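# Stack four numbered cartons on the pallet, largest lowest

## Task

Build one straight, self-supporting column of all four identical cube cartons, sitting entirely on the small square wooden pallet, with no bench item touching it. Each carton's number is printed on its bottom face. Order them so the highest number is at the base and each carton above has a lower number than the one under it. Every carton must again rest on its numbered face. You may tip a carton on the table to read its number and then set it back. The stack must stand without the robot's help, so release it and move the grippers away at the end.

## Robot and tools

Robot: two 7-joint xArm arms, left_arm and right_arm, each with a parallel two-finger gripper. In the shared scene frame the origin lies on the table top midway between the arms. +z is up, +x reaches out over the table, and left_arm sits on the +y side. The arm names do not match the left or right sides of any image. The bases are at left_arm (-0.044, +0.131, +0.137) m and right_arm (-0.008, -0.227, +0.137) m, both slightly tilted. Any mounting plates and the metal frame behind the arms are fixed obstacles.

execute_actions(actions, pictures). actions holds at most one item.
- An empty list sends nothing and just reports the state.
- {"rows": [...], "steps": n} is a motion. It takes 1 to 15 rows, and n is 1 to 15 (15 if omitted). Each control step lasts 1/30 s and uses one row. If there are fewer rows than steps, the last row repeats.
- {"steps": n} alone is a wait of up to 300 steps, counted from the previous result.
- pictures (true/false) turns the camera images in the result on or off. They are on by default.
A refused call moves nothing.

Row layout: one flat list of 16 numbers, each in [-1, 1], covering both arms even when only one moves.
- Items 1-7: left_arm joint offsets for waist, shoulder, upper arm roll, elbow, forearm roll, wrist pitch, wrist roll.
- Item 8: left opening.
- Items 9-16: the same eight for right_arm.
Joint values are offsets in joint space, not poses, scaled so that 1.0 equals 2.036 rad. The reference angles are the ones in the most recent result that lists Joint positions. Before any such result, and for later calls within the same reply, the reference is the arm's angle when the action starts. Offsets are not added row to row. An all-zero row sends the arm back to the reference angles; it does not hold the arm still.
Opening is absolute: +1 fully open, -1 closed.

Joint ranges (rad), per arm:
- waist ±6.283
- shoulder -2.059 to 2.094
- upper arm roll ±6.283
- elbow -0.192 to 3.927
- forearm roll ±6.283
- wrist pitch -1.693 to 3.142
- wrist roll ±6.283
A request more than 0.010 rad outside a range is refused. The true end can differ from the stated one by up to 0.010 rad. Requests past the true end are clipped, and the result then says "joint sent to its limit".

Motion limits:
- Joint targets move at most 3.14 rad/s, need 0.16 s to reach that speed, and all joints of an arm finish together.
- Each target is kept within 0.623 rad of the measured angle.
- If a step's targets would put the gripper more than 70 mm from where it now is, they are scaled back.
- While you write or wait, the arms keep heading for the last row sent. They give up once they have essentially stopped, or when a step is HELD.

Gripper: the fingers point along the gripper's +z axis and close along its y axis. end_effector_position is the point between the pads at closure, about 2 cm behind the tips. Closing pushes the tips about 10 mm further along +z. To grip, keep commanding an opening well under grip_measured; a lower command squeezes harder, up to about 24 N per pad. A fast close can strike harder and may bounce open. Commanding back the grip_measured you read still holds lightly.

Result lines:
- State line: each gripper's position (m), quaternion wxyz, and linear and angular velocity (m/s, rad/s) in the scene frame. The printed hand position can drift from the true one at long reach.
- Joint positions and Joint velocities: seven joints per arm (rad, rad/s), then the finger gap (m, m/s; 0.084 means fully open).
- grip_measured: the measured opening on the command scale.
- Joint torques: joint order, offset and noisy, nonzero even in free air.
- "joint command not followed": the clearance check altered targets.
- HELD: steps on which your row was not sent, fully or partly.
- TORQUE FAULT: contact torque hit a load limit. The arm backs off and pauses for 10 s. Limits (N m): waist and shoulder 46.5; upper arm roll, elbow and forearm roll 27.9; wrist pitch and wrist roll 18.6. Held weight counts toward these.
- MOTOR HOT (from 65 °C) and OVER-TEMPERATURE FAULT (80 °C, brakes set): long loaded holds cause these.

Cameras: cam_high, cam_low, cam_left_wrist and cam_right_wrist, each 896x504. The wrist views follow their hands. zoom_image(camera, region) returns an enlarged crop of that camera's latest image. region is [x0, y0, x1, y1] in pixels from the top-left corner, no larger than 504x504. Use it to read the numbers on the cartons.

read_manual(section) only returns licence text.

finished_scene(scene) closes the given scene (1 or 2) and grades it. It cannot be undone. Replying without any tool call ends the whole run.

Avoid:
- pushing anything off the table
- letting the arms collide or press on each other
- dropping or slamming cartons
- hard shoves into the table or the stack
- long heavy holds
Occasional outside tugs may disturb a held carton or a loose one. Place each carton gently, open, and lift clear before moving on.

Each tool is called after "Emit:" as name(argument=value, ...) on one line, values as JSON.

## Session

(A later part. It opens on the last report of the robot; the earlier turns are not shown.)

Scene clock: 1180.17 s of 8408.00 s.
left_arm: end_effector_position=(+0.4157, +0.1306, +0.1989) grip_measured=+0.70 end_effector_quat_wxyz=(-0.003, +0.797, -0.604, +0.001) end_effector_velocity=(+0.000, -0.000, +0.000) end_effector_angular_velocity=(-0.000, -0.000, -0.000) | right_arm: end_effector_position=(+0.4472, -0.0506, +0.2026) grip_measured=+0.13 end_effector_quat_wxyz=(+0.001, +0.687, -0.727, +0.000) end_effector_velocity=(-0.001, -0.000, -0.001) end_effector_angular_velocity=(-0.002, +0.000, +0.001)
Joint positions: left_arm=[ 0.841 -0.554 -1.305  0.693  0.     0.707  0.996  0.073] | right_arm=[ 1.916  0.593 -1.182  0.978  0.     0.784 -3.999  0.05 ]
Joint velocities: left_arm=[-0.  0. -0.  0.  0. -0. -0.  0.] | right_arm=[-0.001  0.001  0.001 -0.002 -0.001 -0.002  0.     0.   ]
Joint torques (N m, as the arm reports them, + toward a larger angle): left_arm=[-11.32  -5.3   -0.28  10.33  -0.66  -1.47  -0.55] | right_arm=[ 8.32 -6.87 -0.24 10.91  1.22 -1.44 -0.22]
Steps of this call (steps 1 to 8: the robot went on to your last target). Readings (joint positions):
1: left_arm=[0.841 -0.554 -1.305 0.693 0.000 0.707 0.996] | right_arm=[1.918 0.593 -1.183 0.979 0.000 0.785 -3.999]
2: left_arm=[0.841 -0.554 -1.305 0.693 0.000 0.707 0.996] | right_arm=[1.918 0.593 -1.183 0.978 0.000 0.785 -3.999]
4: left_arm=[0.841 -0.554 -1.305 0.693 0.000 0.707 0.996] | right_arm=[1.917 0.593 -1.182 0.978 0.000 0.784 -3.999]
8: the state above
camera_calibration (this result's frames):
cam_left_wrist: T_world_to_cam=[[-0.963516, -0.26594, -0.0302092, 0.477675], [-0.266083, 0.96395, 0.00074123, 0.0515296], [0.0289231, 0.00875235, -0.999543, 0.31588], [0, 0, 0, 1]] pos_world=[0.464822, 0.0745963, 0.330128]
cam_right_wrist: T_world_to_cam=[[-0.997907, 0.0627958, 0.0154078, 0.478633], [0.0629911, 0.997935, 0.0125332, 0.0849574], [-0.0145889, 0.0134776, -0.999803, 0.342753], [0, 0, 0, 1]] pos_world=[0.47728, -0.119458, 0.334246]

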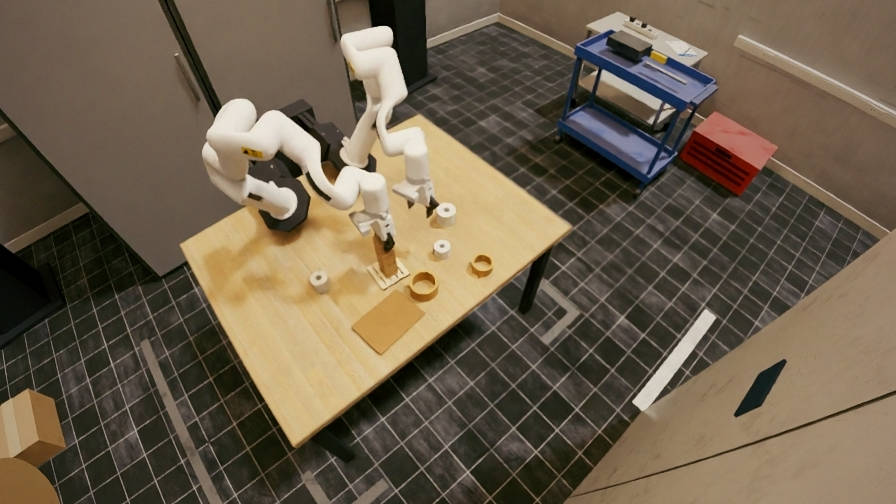

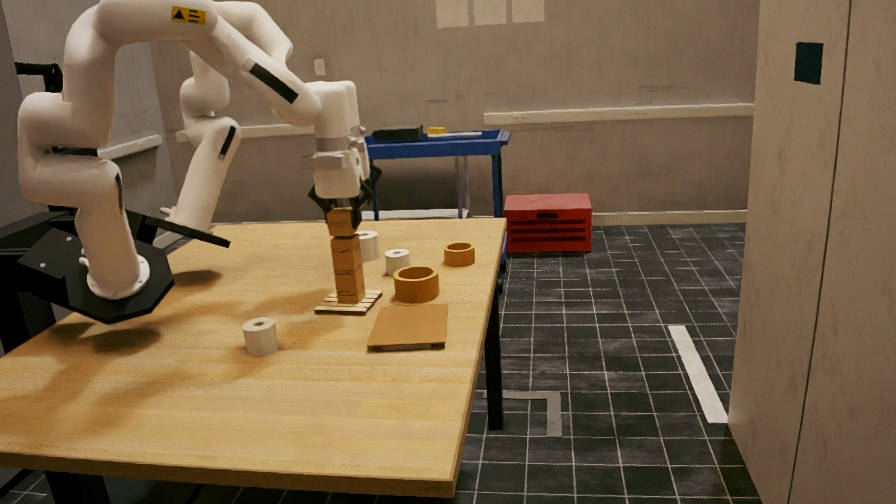

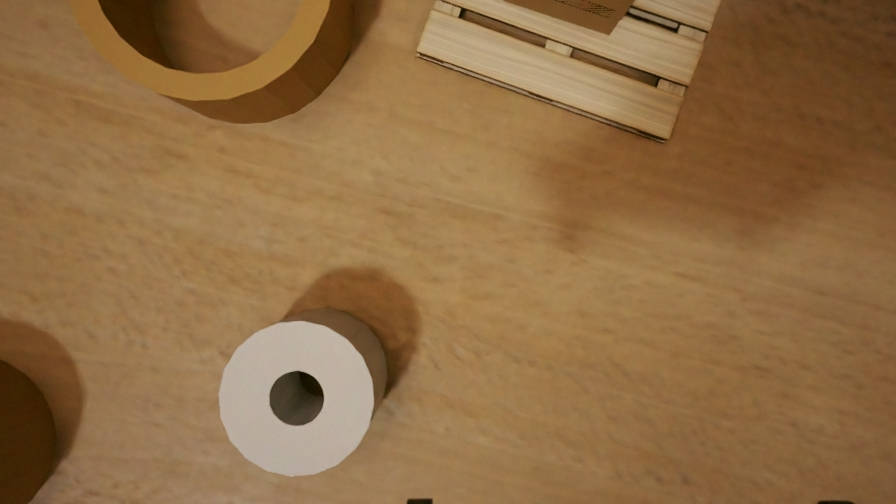

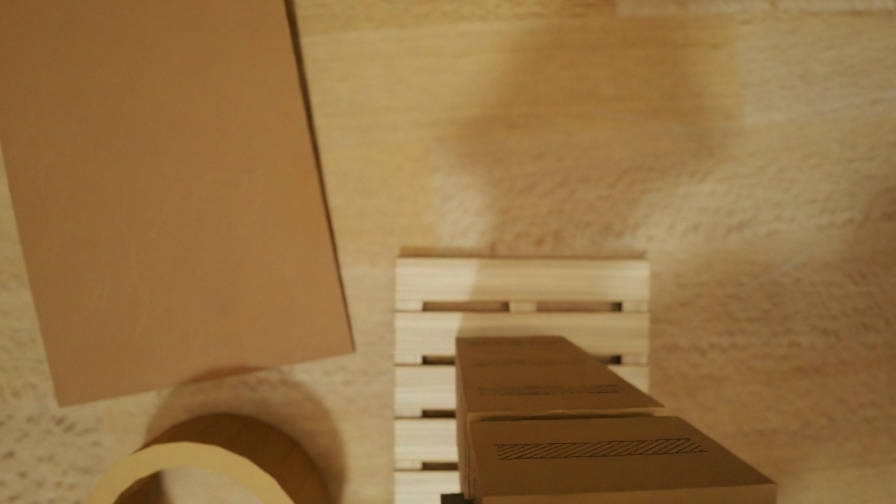

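Emit:
execute_actions(actions=[{"rows":[[0,0,0,0,0,0,0,0.7,-0.004,0.001,0.0032,-0.001,0,-0.0035,0,-0.4],[0,0,0,0,0,0,0,0.7,-0.008,0.002,0.0064,-0.002,0,-0.007,0,-0.4],[0,0,0,0,0,0,0,0.7,-0.011,0.0028,0.0088,-0.0028,0,-0.0096,0,-0.4],[0,0,0,0,0,0,0,0.7,-0.013,0.0033,0.0104,-0.0033,0,-0.0113,0,-0.4]]}])

Emit:
zoom_image(camera="cam_low", region=[300, 190, 390, 270])

Emit:
zoom_image(camera="cam_right_wrist", region=[420, 340, 740, 504])

Scene clock: 1193.33 s of 8408.00 s.
left_arm: end_effector_position=(+0.4157, +0.1306, +0.1989) grip_measured=+0.70 end_effector_quat_wxyz=(-0.003, +0.797, -0.604, +0.001) end_effector_velocity=(+0.000, -0.000, +0.000) end_effector_angular_velocity=(-0.001, -0.000, +0.000) | right_arm: end_effector_position=(+0.4476, -0.0508, +0.1942) grip_measured=+0.13 end_effector_quat_wxyz=(+0.001, +0.686, -0.727, +0.000) end_effector_velocity=(+0.000, -0.001, -0.001) end_effector_angular_velocity=(-0.001, -0.000, -0.001)
Joint positions: left_arm=[ 0.841 -0.554 -1.305  0.693  0.     0.707  0.996  0.073] | right_arm=[ 1.89   0.6   -1.161  0.971  0.     0.761 -3.999  0.05 ]
Joint velocities: left_arm=[-0.     0.     0.     0.    -0.    -0.001 -0.    -0.   ] | right_arm=[-0.004  0.001  0.002 -0.001 -0.001 -0.003 -0.    -0.   ]
Joint torques (N m, as the arm reports them, + toward a larger angle): left_arm=[-11.21  -5.51  -0.41  10.44  -0.71  -1.53  -0.57] | right_arm=[ 8.54 -7.94 -0.2  11.11  1.5  -1.64 -0.1 ]
Steps of this call (steps 1 to 15: the robot went on to your last target; steps 16 to 90: nothing new was sent; then 9.67 s passed at rest; steps 91 to 105: all 15 steps of this action). Readings (joint positions):
91: left_arm=[0.841 -0.554 -1.305 0.693 0.000 0.707 0.996] | right_arm=[1.916 0.594 -1.182 0.977 0.000 0.784 -3.999]
92: left_arm=[0.841 -0.554 -1.305 0.693 0.000 0.707 0.996] | right_arm=[1.915 0.594 -1.181 0.977 0.000 0.783 -3.999]
94: left_arm=[0.841 -0.554 -1.305 0.693 0.000 0.707 0.996] | right_arm=[1.909 0.595 -1.176 0.976 0.000 0.777 -3.999]
98: left_arm=[0.841 -0.554 -1.305 0.693 0.000 0.707 0.996] | right_arm=[1.894 0.599 -1.165 0.971 0.000 0.765 -3.999]
105: the state above
camera_calibration (this result's frames):
cam_left_wrist: T_world_to_cam=[[-0.963516, -0.26594, -0.0302095, 0.477675], [-0.266083, 0.96395, 0.000741097, 0.0515296], [0.0289233, 0.00875228, -0.999543, 0.31588], [0, 0, 0, 1]] pos_world=[0.464822, 0.0745963, 0.330128]
cam_right_wrist: T_world_to_cam=[[-0.997879, 0.0633591, 0.0149445, 0.479224], [0.0635442, 0.997904, 0.01225, 0.0850357], [-0.014137, 0.0131737, -0.999813, 0.334145], [0, 0, 0, 1]] pos_world=[0.477528, -0.119623, 0.325879]

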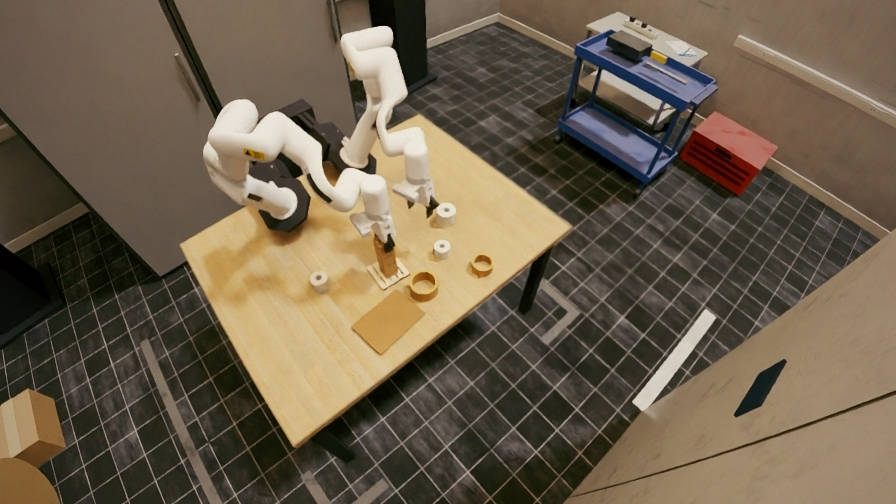

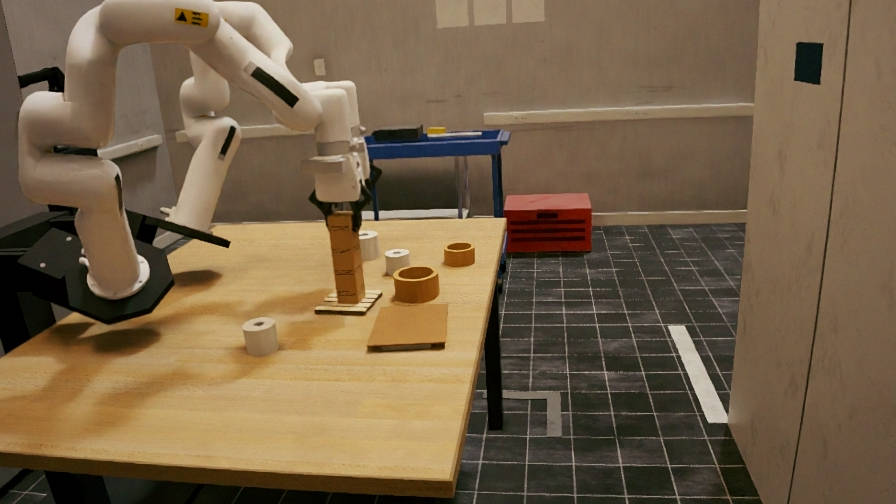

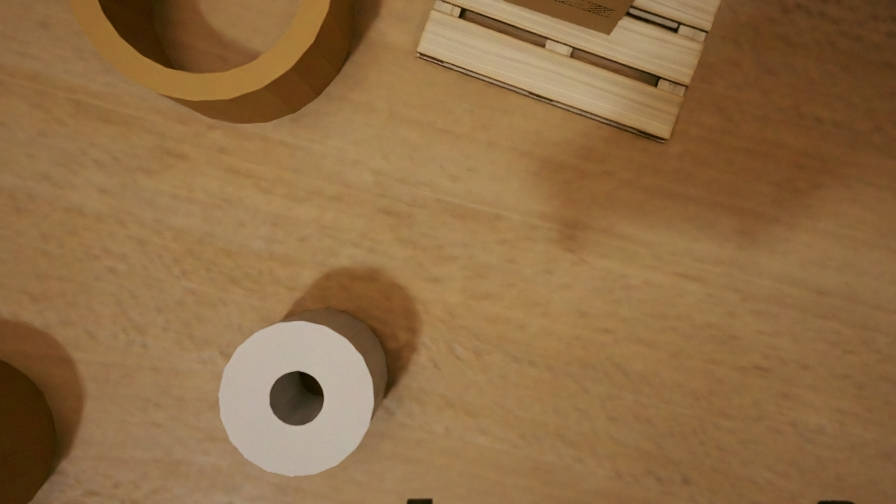

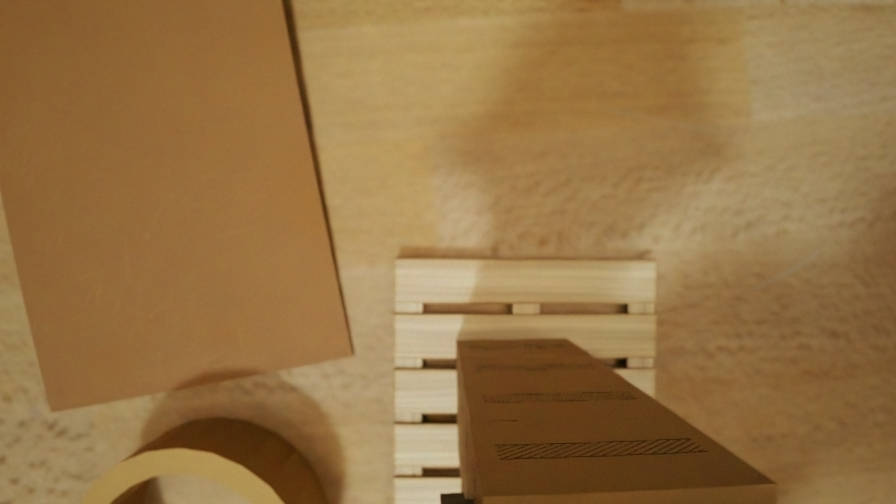

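Region (300, 190, 390, 270) of cam_low's 896x504 image, scaled by 5.600, with more detail than that image has.

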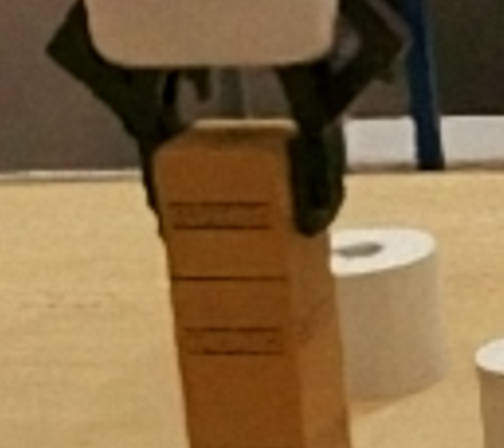

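Region (420, 340, 740, 504) of cam_right_wrist's 896x504 image, scaled by 1.575, with more detail than that image has; it fills the top 258 rows of this view, and the rest is white.

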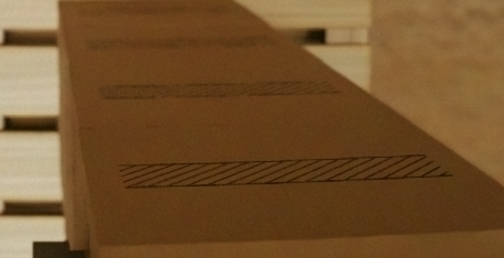

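Emit:
execute_actions(actions=[{"rows":[[0,0,0,0,0,0,0,0.7,-0.0012,0.0003,0.001,-0.0003,0,-0.001,0,-0.4],[0,0,0,0,0,0,0,0.7,-0.0012,0.0003,0.001,-0.0003,0,-0.001,0,-0.4],[0,0,0,0,0,0,0,0.7,-0.0012,0.0003,0.001,-0.0003,0,-0.001,0,-0.1],[0,0,0,0,0,0,0,0.7,-0.0012,0.0003,0.001,-0.0003,0,-0.001,0,0.15],[0,0,0,0,0,0,0,0.7,-0.0012,0.0003,0.001,-0.0003,0,-0.001,0,0.35],[0,0,0,0,0,0,0,0.7,-0.0012,0.0003,0.001,-0.0003,0,-0.001,0,0.55],[0,0,0,0,0,0,0,0.7,-0.0012,0.0003,0.001,-0.0003,0,-0.001,0,0.7],[0,0,0,0,0,0,0,0.7,-0.0012,0.0003,0.001,-0.0003,0,-0.001,0,0.7],[0,0,0,0,0,0,0,0.7,0.02,-0.005,-0.0165,0.006,0,0.018,0,0.7],[0,0,0,0,0,0,0,0.7,0.04,-0.009,-0.033,0.013,0,0.037,0,0.7],[0,0,0,0,0,0,0,0.7,0.06,-0.013,-0.049,0.02,0,0.055,0,0.7],[0,0,0,0,0,0,0,0.7,0.0781,-0.0157,-0.0646,0.0285,0,0.0742,0,0.7]]}], pictures=false)

Emit:
execute_actions(actions=[{"steps":5}], pictures=false)

Emit:
execute_actions(actions=[{"rows":[[0,0,0.1,0,0,0,0,0.7,0,0,-0.25,0,0,0,0,0.7]]}], pictures=false)

Emit:
execute_actions(actions=[{"steps":16}])

Scene clock: 1205.20 s of 8408.00 s.
left_arm: end_effector_position=(+0.4157, +0.1306, +0.1989) grip_measured=+0.70 end_effector_quat_wxyz=(-0.003, +0.797, -0.604, +0.001) end_effector_velocity=(-0.000, -0.000, -0.000) end_effector_angular_velocity=(-0.001, +0.000, +0.000) | right_arm: end_effector_position=(+0.4483, -0.0500, +0.2294) grip_measured=+0.70 end_effector_quat_wxyz=(-0.000, +0.687, -0.727, +0.001) end_effector_velocity=(+0.019, +0.045, +0.279) end_effector_angular_velocity=(+0.106, -0.094, +0.040)
Joint positions: left_arm=[ 0.841 -0.554 -1.305  0.693  0.     0.707  0.996  0.073] | right_arm=[ 1.991  0.579 -1.244  1.007  0.     0.855 -3.999  0.073]
Joint velocities: left_arm=[-0.     0.    -0.001 -0.    -0.001 -0.    -0.     0.   ] | right_arm=[ 0.697 -0.149 -0.54   0.331  0.001  0.601 -0.     0.   ]
Joint torques (N m, as the arm reports them, + toward a larger angle): left_arm=[-11.04  -5.3   -0.48  10.26  -0.72  -1.67  -0.65] | right_arm=[ 4.87 -5.5   0.4   8.94  1.26 -2.01 -0.24]
Steps of this call (steps 1 to 15: the robot went on to your last target; steps 16 to 90: nothing new was sent; then 8.37 s passed at rest; steps 91 to 105: all 15 steps of this action). Readings (joint positions):
91: left_arm=[0.841 -0.554 -1.305 0.693 0.000 0.707 0.996] | right_arm=[1.890 0.600 -1.161 0.971 0.000 0.761 -3.999]
92: left_arm=[0.841 -0.554 -1.305 0.693 0.000 0.707 0.996] | right_arm=[1.890 0.600 -1.161 0.971 0.000 0.761 -3.999]
94: left_arm=[0.841 -0.554 -1.305 0.693 0.000 0.707 0.996] | right_arm=[1.889 0.600 -1.160 0.971 0.000 0.760 -3.999]
98: left_arm=[0.841 -0.554 -1.305 0.693 0.000 0.707 0.996] | right_arm=[1.888 0.601 -1.159 0.971 0.000 0.759 -3.999]
105: the state above

Scene clock: 1205.37 s of 8408.00 s.
left_arm: end_effector_position=(+0.4157, +0.1306, +0.1989) grip_measured=+0.70 end_effector_quat_wxyz=(-0.003, +0.797, -0.604, +0.001) end_effector_velocity=(-0.000, -0.000, -0.000) end_effector_angular_velocity=(-0.001, +0.000, -0.000) | right_arm: end_effector_position=(+0.4474, -0.0493, +0.2476) grip_measured=+0.70 end_effector_quat_wxyz=(-0.001, +0.687, -0.726, +0.000) end_effector_velocity=(-0.011, -0.023, +0.011) end_effector_angular_velocity=(-0.045, +0.051, -0.023)
Joint positions: left_arm=[ 0.841 -0.554 -1.305  0.693  0.     0.707  0.996  0.073] | right_arm=[ 2.042  0.569 -1.285  1.027  0.     0.903 -3.999  0.073]
Joint velocities: left_arm=[-0.     0.001  0.    -0.    -0.    -0.     0.    -0.   ] | right_arm=[ 0.075 -0.01  -0.087 -0.004  0.     0.106  0.    -0.   ]
Joint torques (N m, as the arm reports them, + toward a larger angle): left_arm=[-11.15  -5.45  -0.42  10.24  -0.57  -1.53  -0.55] | right_arm=[ 7.33 -5.75 -0.26 11.36  1.57 -1.74 -0.02]
Steps of this call (steps 1 to 5: the robot went on to your last target). Readings (joint positions):
1: left_arm=[0.841 -0.554 -1.305 0.693 0.000 0.707 0.996] | right_arm=[2.011 0.575 -1.260 1.017 0.000 0.872 -3.999]
2: left_arm=[0.841 -0.554 -1.305 0.693 0.000 0.707 0.996] | right_arm=[2.025 0.572 -1.270 1.023 0.000 0.884 -3.999]
4: left_arm=[0.841 -0.554 -1.305 0.693 0.000 0.707 0.996] | right_arm=[2.039 0.570 -1.282 1.027 0.000 0.899 -3.999]
5: the state above

Scene clock: 1205.87 s of 8408.00 s.
left_arm: end_effector_position=(+0.4317, +0.2090, +0.1991) grip_measured=+0.70 end_effector_quat_wxyz=(-0.001, +0.853, -0.522, +0.002) end_effector_velocity=(+0.002, +0.010, +0.001) end_effector_angular_velocity=(-0.002, -0.002, +0.027) | right_arm: end_effector_position=(+0.5245, -0.1939, +0.2508) grip_measured=+0.70 end_effector_quat_wxyz=(-0.002, -0.558, +0.830, -0.020) end_effector_velocity=(+0.124, -0.361, +0.015) end_effector_angular_velocity=(-0.075, -0.063, -0.769)
Joint positions: left_arm=[ 0.841 -0.554 -1.106  0.693  0.     0.707  0.996  0.073] | right_arm=[ 2.042  0.569 -1.62   1.027  0.     0.905 -3.999  0.073]
Joint velocities: left_arm=[-0.004 -0.     0.029  0.001 -0.     0.     0.    -0.   ] | right_arm=[-0.003 -0.    -0.774 -0.    -0.003 -0.006  0.     0.   ]
Joint torques (N m, as the arm reports them, + toward a larger angle): left_arm=[-10.42  -9.77  -0.35  10.26  -0.49  -1.58  -0.74] | right_arm=[ 8.83 -0.38 -0.64 11.4   1.34 -1.58 -0.23]
Steps of this call (steps 1 to 15: all 15 steps of this action). Readings (joint positions):
1: left_arm=[0.841 -0.554 -1.305 0.693 0.000 0.707 0.996] | right_arm=[2.044 0.569 -1.288 1.027 0.000 0.906 -3.999]
2: left_arm=[0.841 -0.554 -1.303 0.693 0.000 0.707 0.996] | right_arm=[2.046 0.569 -1.292 1.027 0.000 0.908 -3.999]
4: left_arm=[0.838 -0.555 -1.269 0.693 0.000 0.707 0.996] | right_arm=[2.048 0.570 -1.324 1.027 0.001 0.908 -3.999]
8: left_arm=[0.843 -0.554 -1.141 0.693 0.000 0.707 0.996] | right_arm=[2.043 0.569 -1.441 1.027 0.000 0.907 -3.999]
15: the state above

Scene clock: 1206.40 s of 8408.00 s.
left_arm: end_effector_position=(+0.4319, +0.2108, +0.1991) grip_measured=+0.70 end_effector_quat_wxyz=(-0.001, +0.854, -0.520, +0.002) end_effector_velocity=(+0.000, +0.000, -0.000) end_effector_angular_velocity=(-0.000, +0.000, +0.002) | right_arm: end_effector_position=(+0.5451, -0.2756, +0.2553) grip_measured=+0.70 end_effector_quat_wxyz=(-0.002, -0.485, +0.874, -0.031) end_effector_velocity=(+0.000, -0.009, -0.001) end_effector_angular_velocity=(-0.001, +0.003, -0.018)
Joint positions: left_arm=[ 0.841 -0.554 -1.102  0.693  0.     0.707  0.996  0.073] | right_arm=[ 2.043  0.569 -1.792  1.027  0.     0.904 -3.999  0.073]
Joint velocities: left_arm=[ 0.     0.     0.001 -0.     0.    -0.    -0.     0.   ] | right_arm=[-0.003 -0.002 -0.016 -0.002 -0.     0.     0.    -0.   ]
Joint torques (N m, as the arm reports them, + toward a larger angle): left_arm=[-10.33  -9.83  -0.33  10.46  -0.71  -1.55  -0.67] | right_arm=[ 7.76  1.87 -1.55 11.11  1.11 -1.54  0.05]
Steps of this call (steps 1 to 16: the robot went on to your last target). Readings (joint positions):
1: left_arm=[0.840 -0.554 -1.105 0.693 0.000 0.707 0.996] | right_arm=[2.042 0.569 -1.646 1.027 0.000 0.905 -3.999]
2: left_arm=[0.840 -0.554 -1.104 0.693 0.000 0.707 0.996] | right_arm=[2.042 0.569 -1.672 1.027 0.000 0.905 -3.999]
4: left_arm=[0.841 -0.554 -1.103 0.693 0.000 0.707 0.996] | right_arm=[2.042 0.569 -1.723 1.027 0.000 0.904 -3.999]
8: left_arm=[0.841 -0.554 -1.102 0.693 0.000 0.707 0.996] | right_arm=[2.041 0.568 -1.781 1.027 0.000 0.904 -3.999]
16: the state above
camera_calibration (this result's frames):
cam_left_wrist: T_world_to_cam=[[-0.889926, -0.455212, -0.0285233, 0.522404], [-0.455326, 0.89032, -0.00272244, 0.076404], [0.0266342, 0.0105646, -0.999589, 0.315507], [0, 0, 0, 1]] pos_world=[0.491286, 0.166447, 0.330486]
cam_right_wrist: T_world_to_cam=[[-0.844856, 0.533701, -0.0371666, 0.649333], [0.534581, 0.844894, -0.0194373, 0.0115514], [0.0210281, -0.0362903, -0.99912, 0.366664], [0, 0, 0, 1]] pos_world=[0.534708, -0.343003, 0.3907]

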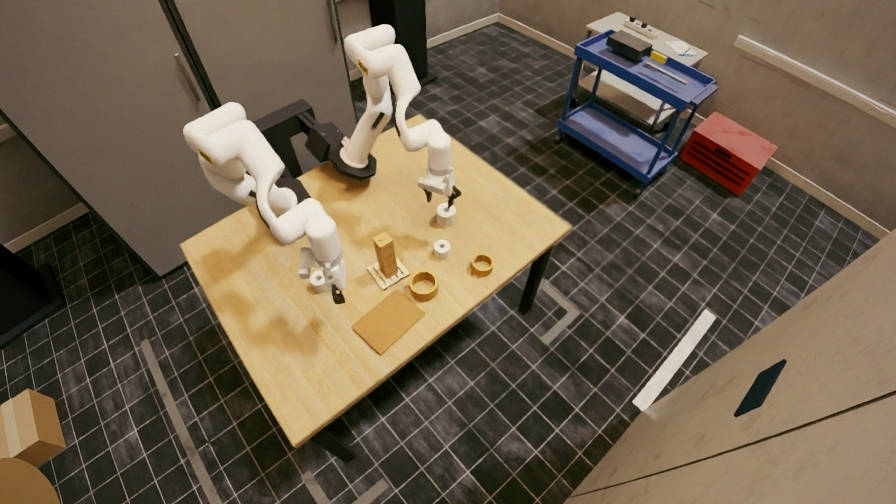

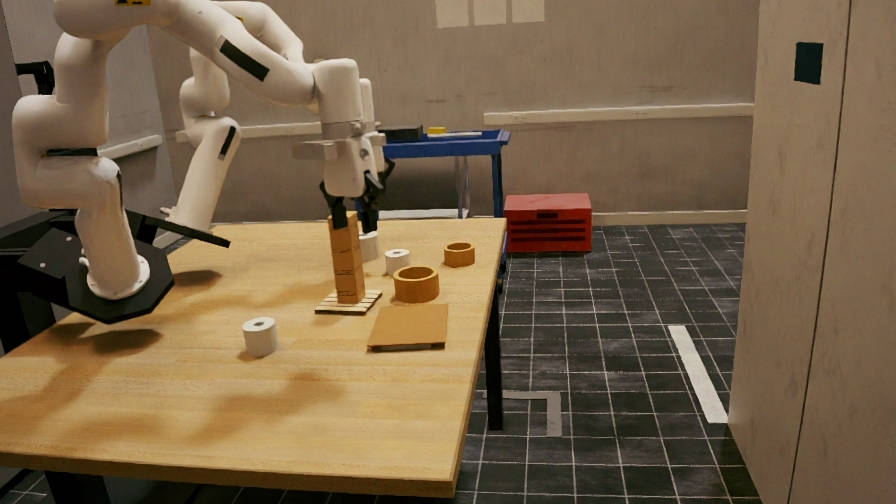

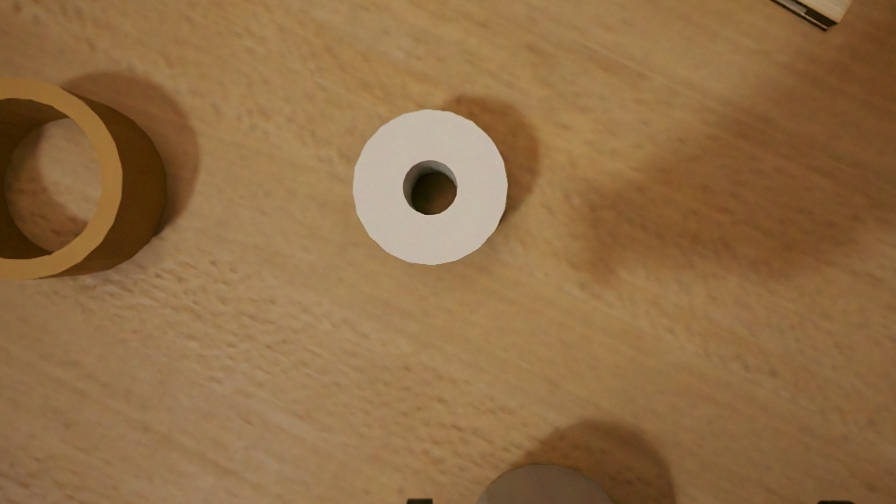

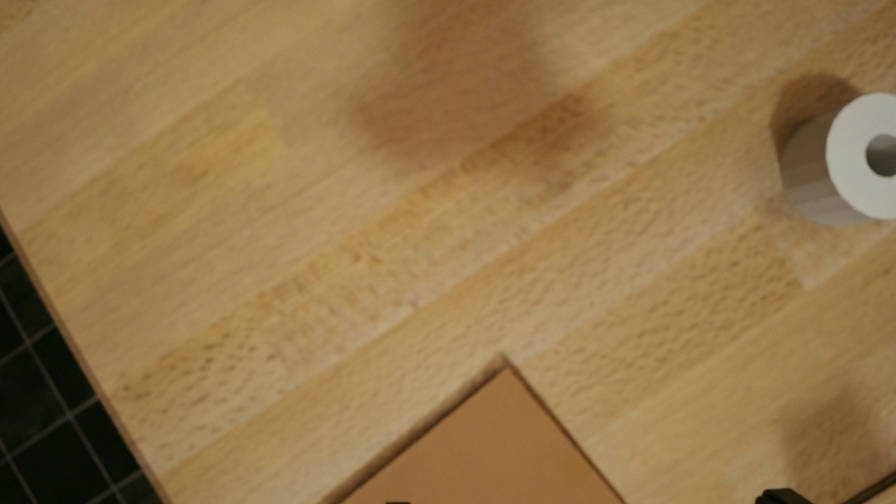

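Emit:
finished_scene(scene=1)

The scene is finished: the task was done.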